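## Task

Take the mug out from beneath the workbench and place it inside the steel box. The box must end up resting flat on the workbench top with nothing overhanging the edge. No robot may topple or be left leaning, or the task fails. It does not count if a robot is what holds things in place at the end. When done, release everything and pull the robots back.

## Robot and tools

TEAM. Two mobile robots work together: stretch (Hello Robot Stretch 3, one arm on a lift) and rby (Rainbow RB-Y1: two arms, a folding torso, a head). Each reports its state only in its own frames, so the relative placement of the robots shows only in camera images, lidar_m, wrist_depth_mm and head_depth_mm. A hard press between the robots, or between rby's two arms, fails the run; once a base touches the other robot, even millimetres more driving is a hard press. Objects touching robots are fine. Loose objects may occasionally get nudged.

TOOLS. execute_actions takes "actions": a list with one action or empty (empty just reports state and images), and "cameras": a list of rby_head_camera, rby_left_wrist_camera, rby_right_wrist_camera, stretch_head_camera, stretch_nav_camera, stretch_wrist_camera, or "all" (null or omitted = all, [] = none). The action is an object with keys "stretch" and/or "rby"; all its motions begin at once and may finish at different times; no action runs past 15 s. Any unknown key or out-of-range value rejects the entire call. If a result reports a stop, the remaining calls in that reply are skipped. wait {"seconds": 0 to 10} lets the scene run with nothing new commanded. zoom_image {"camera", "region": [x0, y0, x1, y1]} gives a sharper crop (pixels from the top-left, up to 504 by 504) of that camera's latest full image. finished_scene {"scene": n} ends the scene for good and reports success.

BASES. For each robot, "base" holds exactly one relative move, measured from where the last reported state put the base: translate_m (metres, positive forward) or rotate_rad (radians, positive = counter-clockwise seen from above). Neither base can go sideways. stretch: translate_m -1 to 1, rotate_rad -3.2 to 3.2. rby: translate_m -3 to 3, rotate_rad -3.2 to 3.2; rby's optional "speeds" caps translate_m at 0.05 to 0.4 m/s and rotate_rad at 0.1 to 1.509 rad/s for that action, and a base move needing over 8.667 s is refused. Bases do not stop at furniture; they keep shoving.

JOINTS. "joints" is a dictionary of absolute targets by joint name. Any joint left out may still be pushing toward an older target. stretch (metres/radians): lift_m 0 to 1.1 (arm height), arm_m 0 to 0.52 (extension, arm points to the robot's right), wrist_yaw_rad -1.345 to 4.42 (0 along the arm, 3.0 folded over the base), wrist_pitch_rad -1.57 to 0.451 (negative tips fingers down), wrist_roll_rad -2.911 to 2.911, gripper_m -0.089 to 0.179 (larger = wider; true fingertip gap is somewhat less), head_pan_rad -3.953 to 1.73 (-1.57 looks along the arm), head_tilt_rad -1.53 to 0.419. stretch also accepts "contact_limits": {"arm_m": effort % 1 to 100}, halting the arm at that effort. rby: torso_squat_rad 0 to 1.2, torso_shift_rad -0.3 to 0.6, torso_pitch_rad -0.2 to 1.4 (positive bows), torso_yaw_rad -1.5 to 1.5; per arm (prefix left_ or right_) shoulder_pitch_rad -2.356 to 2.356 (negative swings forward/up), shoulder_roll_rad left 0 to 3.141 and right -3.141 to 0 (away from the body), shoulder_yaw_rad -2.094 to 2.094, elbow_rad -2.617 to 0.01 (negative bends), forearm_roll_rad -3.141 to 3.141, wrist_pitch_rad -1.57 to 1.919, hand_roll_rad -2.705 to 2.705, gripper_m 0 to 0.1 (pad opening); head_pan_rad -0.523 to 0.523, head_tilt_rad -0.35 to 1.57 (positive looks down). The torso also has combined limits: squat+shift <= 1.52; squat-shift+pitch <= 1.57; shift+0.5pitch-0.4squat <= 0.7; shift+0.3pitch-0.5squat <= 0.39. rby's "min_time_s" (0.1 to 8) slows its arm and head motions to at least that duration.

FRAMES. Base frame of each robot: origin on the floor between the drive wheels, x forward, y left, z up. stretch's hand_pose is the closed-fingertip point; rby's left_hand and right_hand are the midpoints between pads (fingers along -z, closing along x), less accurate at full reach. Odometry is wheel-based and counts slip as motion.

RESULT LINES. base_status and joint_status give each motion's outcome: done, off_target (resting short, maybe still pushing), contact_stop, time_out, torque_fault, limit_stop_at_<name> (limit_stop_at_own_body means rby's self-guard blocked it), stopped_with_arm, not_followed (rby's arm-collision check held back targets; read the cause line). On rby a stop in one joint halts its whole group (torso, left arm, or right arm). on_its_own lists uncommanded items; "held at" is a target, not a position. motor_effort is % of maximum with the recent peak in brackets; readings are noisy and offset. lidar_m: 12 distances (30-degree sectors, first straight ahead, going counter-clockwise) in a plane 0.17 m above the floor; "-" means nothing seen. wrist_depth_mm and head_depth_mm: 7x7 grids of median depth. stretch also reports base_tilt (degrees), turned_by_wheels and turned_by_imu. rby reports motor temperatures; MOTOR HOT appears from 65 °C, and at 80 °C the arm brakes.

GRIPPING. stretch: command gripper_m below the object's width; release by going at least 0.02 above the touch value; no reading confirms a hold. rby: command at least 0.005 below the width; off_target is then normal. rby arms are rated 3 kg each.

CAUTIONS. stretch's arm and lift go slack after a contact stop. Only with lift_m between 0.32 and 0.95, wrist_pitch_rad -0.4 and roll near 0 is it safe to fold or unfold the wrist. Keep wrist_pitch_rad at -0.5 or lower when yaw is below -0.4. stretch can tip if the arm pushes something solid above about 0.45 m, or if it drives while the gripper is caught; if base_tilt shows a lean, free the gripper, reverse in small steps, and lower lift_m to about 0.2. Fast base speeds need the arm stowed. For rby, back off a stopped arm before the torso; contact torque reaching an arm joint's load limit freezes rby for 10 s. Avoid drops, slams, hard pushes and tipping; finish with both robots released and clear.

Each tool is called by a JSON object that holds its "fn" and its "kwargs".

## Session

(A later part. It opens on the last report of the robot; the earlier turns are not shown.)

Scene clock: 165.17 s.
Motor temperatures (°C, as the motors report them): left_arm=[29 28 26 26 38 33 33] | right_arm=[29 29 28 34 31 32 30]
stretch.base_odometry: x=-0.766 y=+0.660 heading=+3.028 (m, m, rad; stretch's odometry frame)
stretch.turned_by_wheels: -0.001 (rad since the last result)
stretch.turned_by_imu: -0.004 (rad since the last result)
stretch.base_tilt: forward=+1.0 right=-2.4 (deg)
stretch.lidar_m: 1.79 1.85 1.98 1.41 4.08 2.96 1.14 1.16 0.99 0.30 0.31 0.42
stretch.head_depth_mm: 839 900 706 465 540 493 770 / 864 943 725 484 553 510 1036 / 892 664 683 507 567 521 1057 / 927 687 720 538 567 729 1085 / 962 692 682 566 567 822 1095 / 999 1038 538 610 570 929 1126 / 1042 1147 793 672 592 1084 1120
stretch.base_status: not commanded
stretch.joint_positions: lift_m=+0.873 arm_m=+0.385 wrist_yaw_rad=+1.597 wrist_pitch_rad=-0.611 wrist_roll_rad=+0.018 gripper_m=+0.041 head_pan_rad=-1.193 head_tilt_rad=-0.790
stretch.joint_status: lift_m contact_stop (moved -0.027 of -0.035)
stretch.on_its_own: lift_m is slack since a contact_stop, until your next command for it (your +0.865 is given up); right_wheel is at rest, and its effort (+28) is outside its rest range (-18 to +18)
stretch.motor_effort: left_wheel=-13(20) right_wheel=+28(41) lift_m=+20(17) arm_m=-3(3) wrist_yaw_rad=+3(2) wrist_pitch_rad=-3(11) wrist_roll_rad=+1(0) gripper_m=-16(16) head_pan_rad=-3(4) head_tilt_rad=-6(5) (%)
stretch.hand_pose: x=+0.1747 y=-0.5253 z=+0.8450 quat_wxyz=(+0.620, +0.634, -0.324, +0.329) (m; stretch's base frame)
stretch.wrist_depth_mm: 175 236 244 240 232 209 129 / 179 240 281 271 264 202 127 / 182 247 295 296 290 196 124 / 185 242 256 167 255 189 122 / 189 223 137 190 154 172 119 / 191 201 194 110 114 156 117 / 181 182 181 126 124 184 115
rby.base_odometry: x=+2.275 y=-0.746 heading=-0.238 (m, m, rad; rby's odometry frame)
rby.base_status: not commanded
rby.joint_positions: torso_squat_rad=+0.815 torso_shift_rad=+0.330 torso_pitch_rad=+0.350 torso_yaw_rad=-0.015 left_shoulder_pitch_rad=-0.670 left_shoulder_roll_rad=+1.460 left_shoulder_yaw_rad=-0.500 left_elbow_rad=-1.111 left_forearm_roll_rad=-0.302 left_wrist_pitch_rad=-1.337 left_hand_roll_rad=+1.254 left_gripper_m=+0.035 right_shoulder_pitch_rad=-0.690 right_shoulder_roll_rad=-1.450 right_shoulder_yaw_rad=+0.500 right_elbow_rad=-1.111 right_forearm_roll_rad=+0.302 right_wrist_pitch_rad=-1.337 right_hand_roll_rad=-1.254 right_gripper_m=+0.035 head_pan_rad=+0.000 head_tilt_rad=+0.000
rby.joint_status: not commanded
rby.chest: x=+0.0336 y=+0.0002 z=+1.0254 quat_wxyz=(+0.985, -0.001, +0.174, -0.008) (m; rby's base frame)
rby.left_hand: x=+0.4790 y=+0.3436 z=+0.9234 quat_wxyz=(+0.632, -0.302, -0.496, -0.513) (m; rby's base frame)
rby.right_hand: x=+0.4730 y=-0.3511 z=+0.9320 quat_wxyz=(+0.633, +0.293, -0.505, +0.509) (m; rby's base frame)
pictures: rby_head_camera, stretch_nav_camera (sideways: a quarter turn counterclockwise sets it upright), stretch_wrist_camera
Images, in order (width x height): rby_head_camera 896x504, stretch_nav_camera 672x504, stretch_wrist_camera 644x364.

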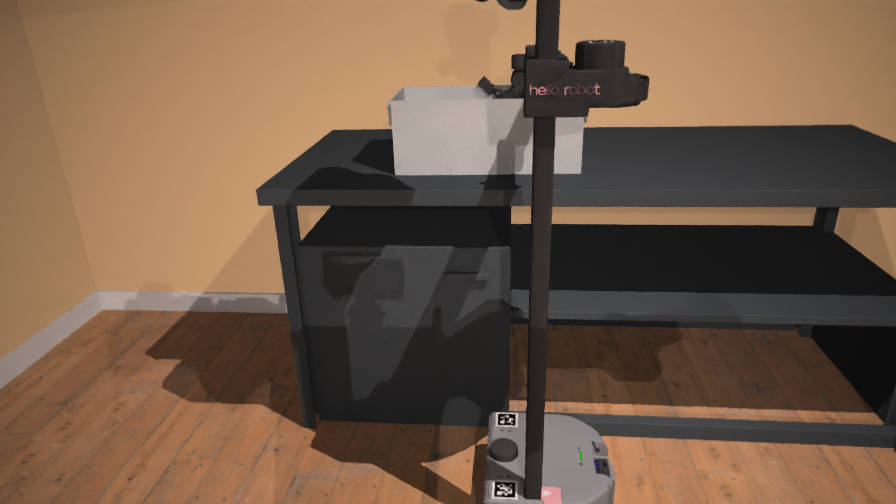

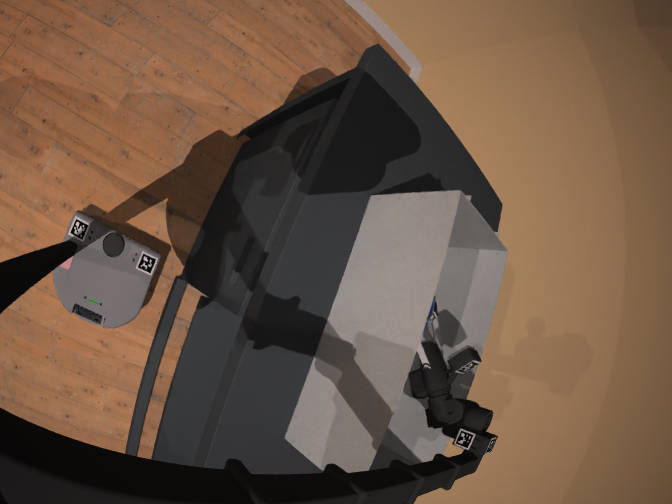

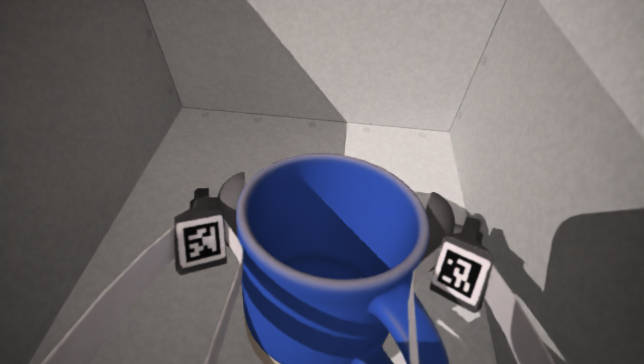

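Mug is on the floor. Release.

{"fn": "execute_actions", "kwargs": {"actions": [{"stretch":{"joints":{"lift_m":0.878,"gripper_m":0.125,"wrist_pitch_rad":-0.6}}}], "cameras": ["stretch_wrist_camera"]}}

{"fn": "execute_actions", "kwargs": {"actions": [{"stretch":{"joints":{"lift_m":1.09}}}], "cameras": ["stretch_wrist_camera","rby_head_camera"]}}

Scene clock: 167.33 s.
Motor temperatures (°C, as the motors report them): left_arm=[29 28 26 26 38 33 33] | right_arm=[29 29 28 34 31 32 30]
stretch.base_odometry: x=-0.766 y=+0.660 heading=+3.029 (m, m, rad; stretch's odometry frame)
stretch.turned_by_wheels: +0.001 (rad since the last result)
stretch.turned_by_imu: +0.001 (rad since the last result)
stretch.base_tilt: forward=+1.0 right=-2.5 (deg)
stretch.lidar_m: 1.79 1.85 1.98 1.40 4.08 2.96 1.14 1.16 0.98 0.30 0.31 0.42
stretch.head_depth_mm: 842 905 714 463 541 492 769 / 869 945 716 481 553 510 1029 / 896 662 679 507 564 521 1062 / 930 685 723 537 567 725 1076 / 959 692 681 567 568 823 1097 / 996 1033 536 609 567 932 1116 / 1037 1148 788 671 591 1081 1123
stretch.base_status: not commanded
stretch.joint_positions: lift_m=+0.877 arm_m=+0.385 wrist_yaw_rad=+1.601 wrist_pitch_rad=-0.622 wrist_roll_rad=+0.018 gripper_m=+0.125 head_pan_rad=-1.193 head_tilt_rad=-0.790
stretch.joint_status: all done
stretch.motor_effort: left_wheel=-2(14) right_wheel=+2(28) lift_m=+29(29) arm_m=-3(3) wrist_yaw_rad=+0(1) wrist_pitch_rad=+6(7) wrist_roll_rad=+0(0) gripper_m=+1(84) head_pan_rad=-4(4) head_tilt_rad=-6(6) (%)
stretch.hand_pose: x=+0.1727 y=-0.5244 z=+0.8473 quat_wxyz=(+0.622, +0.637, -0.319, +0.327) (m; stretch's base frame)
stretch.wrist_depth_mm: 172 230 248 239 230 213 132 / 177 236 282 273 263 207 130 / 180 243 293 294 292 200 127 / 184 243 259 161 261 193 124 / 187 224 156 179 221 163 121 / 184 199 184 197 181 - 119 / - 185 182 180 184 183 111
rby.base_odometry: x=+2.275 y=-0.746 heading=-0.238 (m, m, rad; rby's odometry frame)
rby.base_status: not commanded
rby.joint_positions: torso_squat_rad=+0.815 torso_shift_rad=+0.330 torso_pitch_rad=+0.350 torso_yaw_rad=-0.015 left_shoulder_pitch_rad=-0.670 left_shoulder_roll_rad=+1.460 left_shoulder_yaw_rad=-0.500 left_elbow_rad=-1.111 left_forearm_roll_rad=-0.302 left_wrist_pitch_rad=-1.337 left_hand_roll_rad=+1.254 left_gripper_m=+0.035 right_shoulder_pitch_rad=-0.690 right_shoulder_roll_rad=-1.450 right_shoulder_yaw_rad=+0.500 right_elbow_rad=-1.111 right_forearm_roll_rad=+0.302 right_wrist_pitch_rad=-1.337 right_hand_roll_rad=-1.254 right_gripper_m=+0.035 head_pan_rad=+0.000 head_tilt_rad=+0.000
rby.joint_status: not commanded
rby.chest: x=+0.0336 y=+0.0002 z=+1.0254 quat_wxyz=(+0.985, -0.001, +0.174, -0.008) (m; rby's base frame)
rby.left_hand: x=+0.4790 y=+0.3436 z=+0.9234 quat_wxyz=(+0.632, -0.302, -0.496, -0.513) (m; rby's base frame)
rby.right_hand: x=+0.4730 y=-0.3511 z=+0.9320 quat_wxyz=(+0.633, +0.293, -0.505, +0.509) (m; rby's base frame)
pictures: stretch_wrist_camera
Images, in order (width x height): stretch_wrist_camera 644x364.

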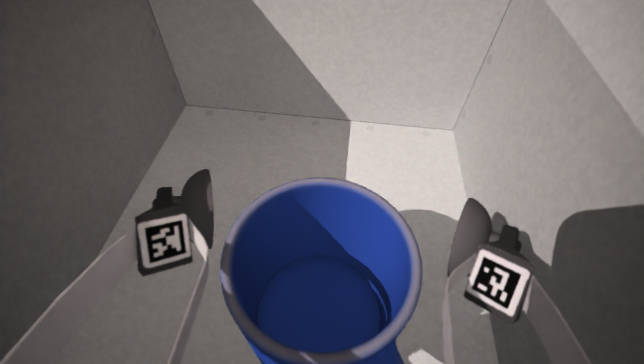

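Scene clock: 170.10 s.
Motor temperatures (°C, as the motors report them): left_arm=[28 28 26 26 38 33 33] | right_arm=[29 29 28 34 31 32 30]
stretch.base_odometry: x=-0.766 y=+0.660 heading=+3.029 (m, m, rad; stretch's odometry frame)
stretch.turned_by_wheels: +0.000 (rad since the last result)
stretch.turned_by_imu: +0.000 (rad since the last result)
stretch.base_tilt: forward=+1.1 right=-2.4 (deg)
stretch.lidar_m: 1.79 1.85 1.99 1.40 4.07 2.95 1.14 1.16 0.99 0.30 0.31 0.42
stretch.head_depth_mm: 862 894 671 464 539 492 771 / 846 928 692 482 552 510 1032 / 881 648 684 507 564 519 1060 / 927 694 723 536 566 728 1076 / 959 693 681 568 567 825 1098 / 999 1032 536 610 569 933 1116 / 1043 1150 792 671 592 1082 1114
stretch.base_status: not commanded
stretch.joint_positions: lift_m=+1.089 arm_m=+0.385 wrist_yaw_rad=+1.601 wrist_pitch_rad=-0.621 wrist_roll_rad=+0.018 gripper_m=+0.125 head_pan_rad=-1.193 head_tilt_rad=-0.790
stretch.joint_status: all done
stretch.motor_effort: left_wheel=-2(2) right_wheel=+2(2) lift_m=+29(26) arm_m=-3(2) wrist_yaw_rad=-1(1) wrist_pitch_rad=+6(6) wrist_roll_rad=+0(0) gripper_m=+1(1) head_pan_rad=-4(4) head_tilt_rad=-7(6) (%)
stretch.hand_pose: x=+0.1729 y=-0.5244 z=+1.0594 quat_wxyz=(+0.621, +0.637, -0.319, +0.327) (m; stretch's base frame)
stretch.wrist_depth_mm: - - - - - - 676 / - - - - - - 656 / - - 339 342 620 628 605 / - - 391 381 350 542 551 / - - 457 456 407 494 486 / - 282 417 428 383 - 430 / - 270 380 364 360 379 392
rby.base_odometry: x=+2.275 y=-0.746 heading=-0.238 (m, m, rad; rby's odometry frame)
rby.base_status: not commanded
rby.joint_positions: torso_squat_rad=+0.815 torso_shift_rad=+0.330 torso_pitch_rad=+0.350 torso_yaw_rad=-0.015 left_shoulder_pitch_rad=-0.670 left_shoulder_roll_rad=+1.460 left_shoulder_yaw_rad=-0.500 left_elbow_rad=-1.111 left_forearm_roll_rad=-0.302 left_wrist_pitch_rad=-1.337 left_hand_roll_rad=+1.254 left_gripper_m=+0.035 right_shoulder_pitch_rad=-0.690 right_shoulder_roll_rad=-1.450 right_shoulder_yaw_rad=+0.500 right_elbow_rad=-1.111 right_forearm_roll_rad=+0.302 right_wrist_pitch_rad=-1.337 right_hand_roll_rad=-1.254 right_gripper_m=+0.035 head_pan_rad=+0.000 head_tilt_rad=+0.000
rby.joint_status: not commanded
rby.chest: x=+0.0336 y=+0.0002 z=+1.0254 quat_wxyz=(+0.985, -0.001, +0.174, -0.008) (m; rby's base frame)
rby.left_hand: x=+0.4790 y=+0.3436 z=+0.9234 quat_wxyz=(+0.632, -0.302, -0.496, -0.513) (m; rby's base frame)
rby.right_hand: x=+0.4730 y=-0.3511 z=+0.9320 quat_wxyz=(+0.633, +0.293, -0.505, +0.509) (m; rby's base frame)
pictures: rby_head_camera, stretch_wrist_camera
Images, in order (width x height): rby_head_camera 896x504, stretch_wrist_camera 644x364.

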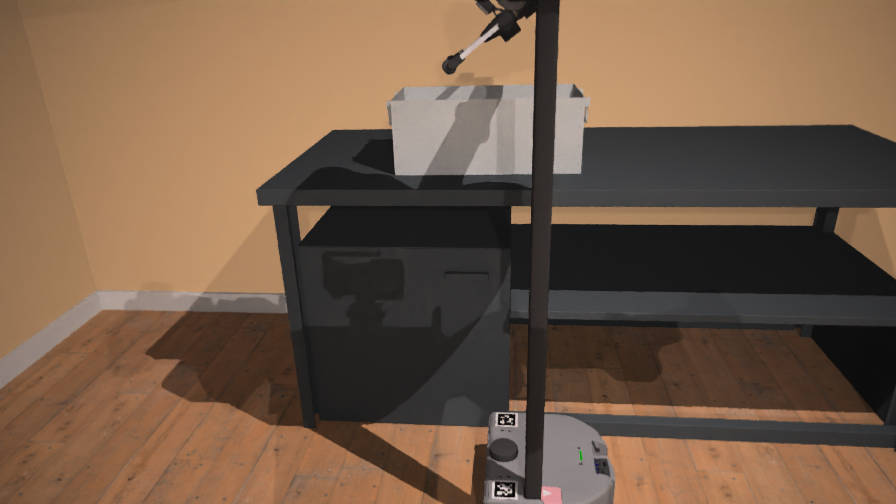

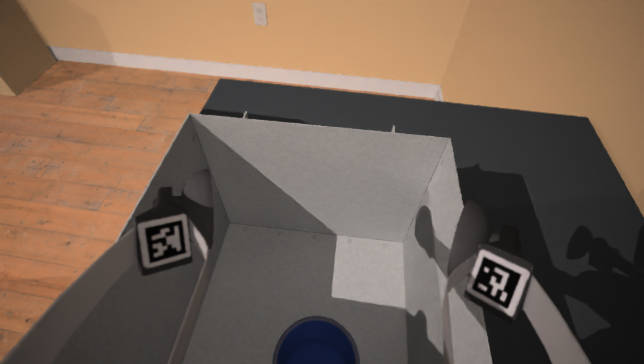

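{"fn": "execute_actions", "kwargs": {"actions": [{"stretch":{"base":{"rotate_rad":-0.4},"joints":{"arm_m":0.0,"wrist_pitch_rad":-0.2,"gripper_m":0.05}}}], "cameras": []}}

{"fn": "execute_actions", "kwargs": {"actions": [{"stretch":{"base":{"translate_m":-0.7}}}], "cameras": ["rby_head_camera","stretch_nav_camera"]}}

Scene clock: 175.37 s.
Motor temperatures (°C, as the motors report them): left_arm=[28 28 26 26 38 33 33] | right_arm=[29 29 28 34 30 32 30]
stretch.base_odometry: x=-0.766 y=+0.660 heading=+2.629 (m, m, rad; stretch's odometry frame)
stretch.turned_by_wheels: -0.400 (rad since the last result)
stretch.turned_by_imu: -0.397 (rad since the last result)
stretch.base_tilt: forward=+1.1 right=-2.3 (deg)
stretch.lidar_m: 0.48 1.79 1.93 1.44 1.42 3.64 2.88 1.14 1.21 0.96 0.30 0.32
stretch.head_depth_mm: 883 972 - - 553 796 1092 / 876 948 - - 547 533 1077 / 856 - - - 553 524 1075 / - - - - 555 521 1067 / - - - 541 565 522 1064 / - 636 - 527 557 523 1033 / 885 921 692 - 558 520 1001
stretch.base_status: done
stretch.joint_positions: lift_m=+1.089 arm_m=+0.000 wrist_yaw_rad=+1.601 wrist_pitch_rad=-0.227 wrist_roll_rad=+0.018 gripper_m=+0.050 head_pan_rad=-1.193 head_tilt_rad=-0.790
stretch.joint_status: all done
stretch.motor_effort: left_wheel=+3(8) right_wheel=-4(11) lift_m=+29(29) arm_m=-3(4) wrist_yaw_rad=+0(1) wrist_pitch_rad=+7(8) wrist_roll_rad=+0(0) gripper_m=+1(77) head_pan_rad=-4(4) head_tilt_rad=-7(8) (%)
stretch.hand_pose: x=+0.2228 y=-0.1380 z=+1.1471 quat_wxyz=(+0.543, +0.564, -0.436, +0.443) (m; stretch's base frame)
stretch.wrist_depth_mm: - - - - - - 756 / - - - - - - 752 / - - - - - - 755 / - - - - - - 778 / - - - 757 819 496 745 / - - - 597 465 532 434 / - - - 521 408 522 438
rby.base_odometry: x=+2.275 y=-0.746 heading=-0.238 (m, m, rad; rby's odometry frame)
rby.base_status: not commanded
rby.joint_positions: torso_squat_rad=+0.815 torso_shift_rad=+0.330 torso_pitch_rad=+0.350 torso_yaw_rad=-0.015 left_shoulder_pitch_rad=-0.670 left_shoulder_roll_rad=+1.460 left_shoulder_yaw_rad=-0.500 left_elbow_rad=-1.111 left_forearm_roll_rad=-0.302 left_wrist_pitch_rad=-1.337 left_hand_roll_rad=+1.254 left_gripper_m=+0.035 right_shoulder_pitch_rad=-0.690 right_shoulder_roll_rad=-1.450 right_shoulder_yaw_rad=+0.500 right_elbow_rad=-1.111 right_forearm_roll_rad=+0.302 right_wrist_pitch_rad=-1.337 right_hand_roll_rad=-1.254 right_gripper_m=+0.035 head_pan_rad=+0.000 head_tilt_rad=+0.000
rby.joint_status: not commanded
rby.chest: x=+0.0336 y=+0.0002 z=+1.0254 quat_wxyz=(+0.985, -0.001, +0.174, -0.008) (m; rby's base frame)
rby.left_hand: x=+0.4790 y=+0.3436 z=+0.9234 quat_wxyz=(+0.632, -0.302, -0.496, -0.513) (m; rby's base frame)
rby.right_hand: x=+0.4730 y=-0.3511 z=+0.9320 quat_wxyz=(+0.633, +0.293, -0.505, +0.509) (m; rby's base frame)
pictures: none
No camera images: the call's "cameras" was empty. Leave "cameras" out to get every camera's image.

Scene clock: 183.43 s.
Motor temperatures (°C, as the motors report them): left_arm=[28 28 26 26 38 33 33] | right_arm=[29 29 28 34 30 32 30]
stretch.base_odometry: x=-0.156 y=+0.317 heading=+2.629 (m, m, rad; stretch's odometry frame)
stretch.turned_by_wheels: +0.000 (rad since the last result)
stretch.turned_by_imu: +0.000 (rad since the last result)
stretch.base_tilt: forward=+1.1 right=-2.4 (deg)
stretch.lidar_m: 0.93 2.43 1.45 1.17 4.59 2.82 2.23 2.18 0.71 0.76 1.23 0.86
stretch.head_depth_mm: 1137 1019 - - 1161 1255 1109 / 1125 1063 - - 1366 1242 1107 / 1100 - - - 1349 1245 1119 / - - - - 1353 1256 1119 / - - - 1061 1040 1255 1109 / - 958 - 1082 1015 1246 1118 / 1134 1041 814 - 1018 1239 1117
stretch.base_status: done
stretch.joint_positions: lift_m=+1.089 arm_m=+0.000 wrist_yaw_rad=+1.601 wrist_pitch_rad=-0.227 wrist_roll_rad=+0.018 gripper_m=+0.050 head_pan_rad=-1.193 head_tilt_rad=-0.790
stretch.joint_status: not commanded
stretch.motor_effort: left_wheel=+4(4) right_wheel=-4(12) lift_m=+29(29) arm_m=-3(3) wrist_yaw_rad=-1(1) wrist_pitch_rad=+8(7) wrist_roll_rad=+0(0) gripper_m=+1(0) head_pan_rad=-5(4) head_tilt_rad=-6(7) (%)
stretch.hand_pose: x=+0.2228 y=-0.1380 z=+1.1471 quat_wxyz=(+0.543, +0.564, -0.436, +0.443) (m; stretch's base frame)
stretch.wrist_depth_mm: - - - - - - - / - - - - - - - / - - - - - - - / - - - - 878 661 957 / - - - - 798 738 811 / - - - - - 643 657 / - - - - 917 535 547
rby.base_odometry: x=+2.275 y=-0.746 heading=-0.238 (m, m, rad; rby's odometry frame)
rby.base_status: not commanded
rby.joint_positions: torso_squat_rad=+0.815 torso_shift_rad=+0.330 torso_pitch_rad=+0.350 torso_yaw_rad=-0.015 left_shoulder_pitch_rad=-0.670 left_shoulder_roll_rad=+1.460 left_shoulder_yaw_rad=-0.500 left_elbow_rad=-1.111 left_forearm_roll_rad=-0.302 left_wrist_pitch_rad=-1.337 left_hand_roll_rad=+1.254 left_gripper_m=+0.035 right_shoulder_pitch_rad=-0.690 right_shoulder_roll_rad=-1.450 right_shoulder_yaw_rad=+0.500 right_elbow_rad=-1.111 right_forearm_roll_rad=+0.302 right_wrist_pitch_rad=-1.337 right_hand_roll_rad=-1.254 right_gripper_m=+0.035 head_pan_rad=+0.000 head_tilt_rad=+0.000
rby.joint_status: not commanded
rby.chest: x=+0.0336 y=+0.0002 z=+1.0254 quat_wxyz=(+0.985, -0.001, +0.174, -0.008) (m; rby's base frame)
rby.left_hand: x=+0.4790 y=+0.3436 z=+0.9234 quat_wxyz=(+0.632, -0.302, -0.496, -0.513) (m; rby's base frame)
rby.right_hand: x=+0.4730 y=-0.3511 z=+0.9320 quat_wxyz=(+0.633, +0.293, -0.505, +0.509) (m; rby's base frame)
pictures: rby_head_camera, stretch_nav_camera (sideways: a quarter turn counterclockwise sets it upright)
Images, in order (width x height): rby_head_camera 896x504, stretch_nav_camera 672x504.

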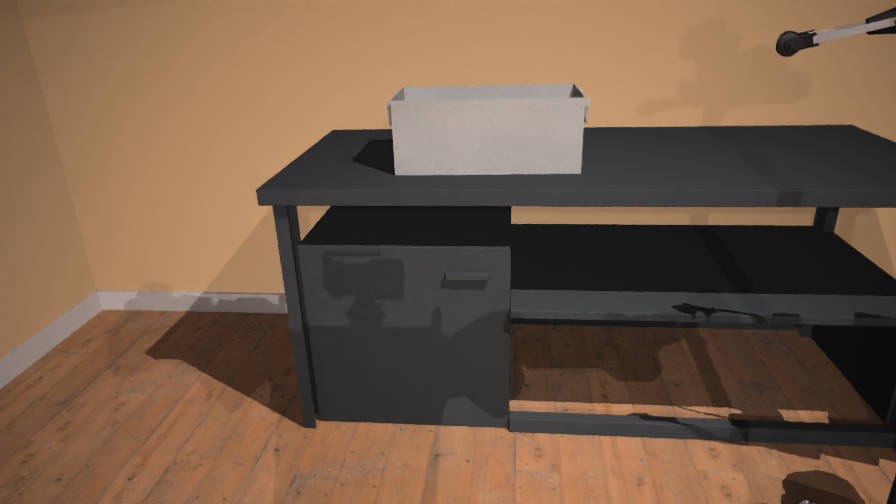

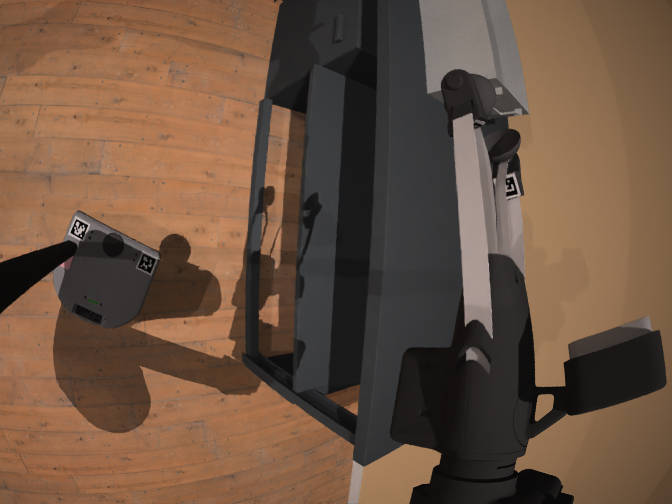

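{"fn": "finished_scene", "kwargs": {"scene": 2}}

The scene is finished: the task was done.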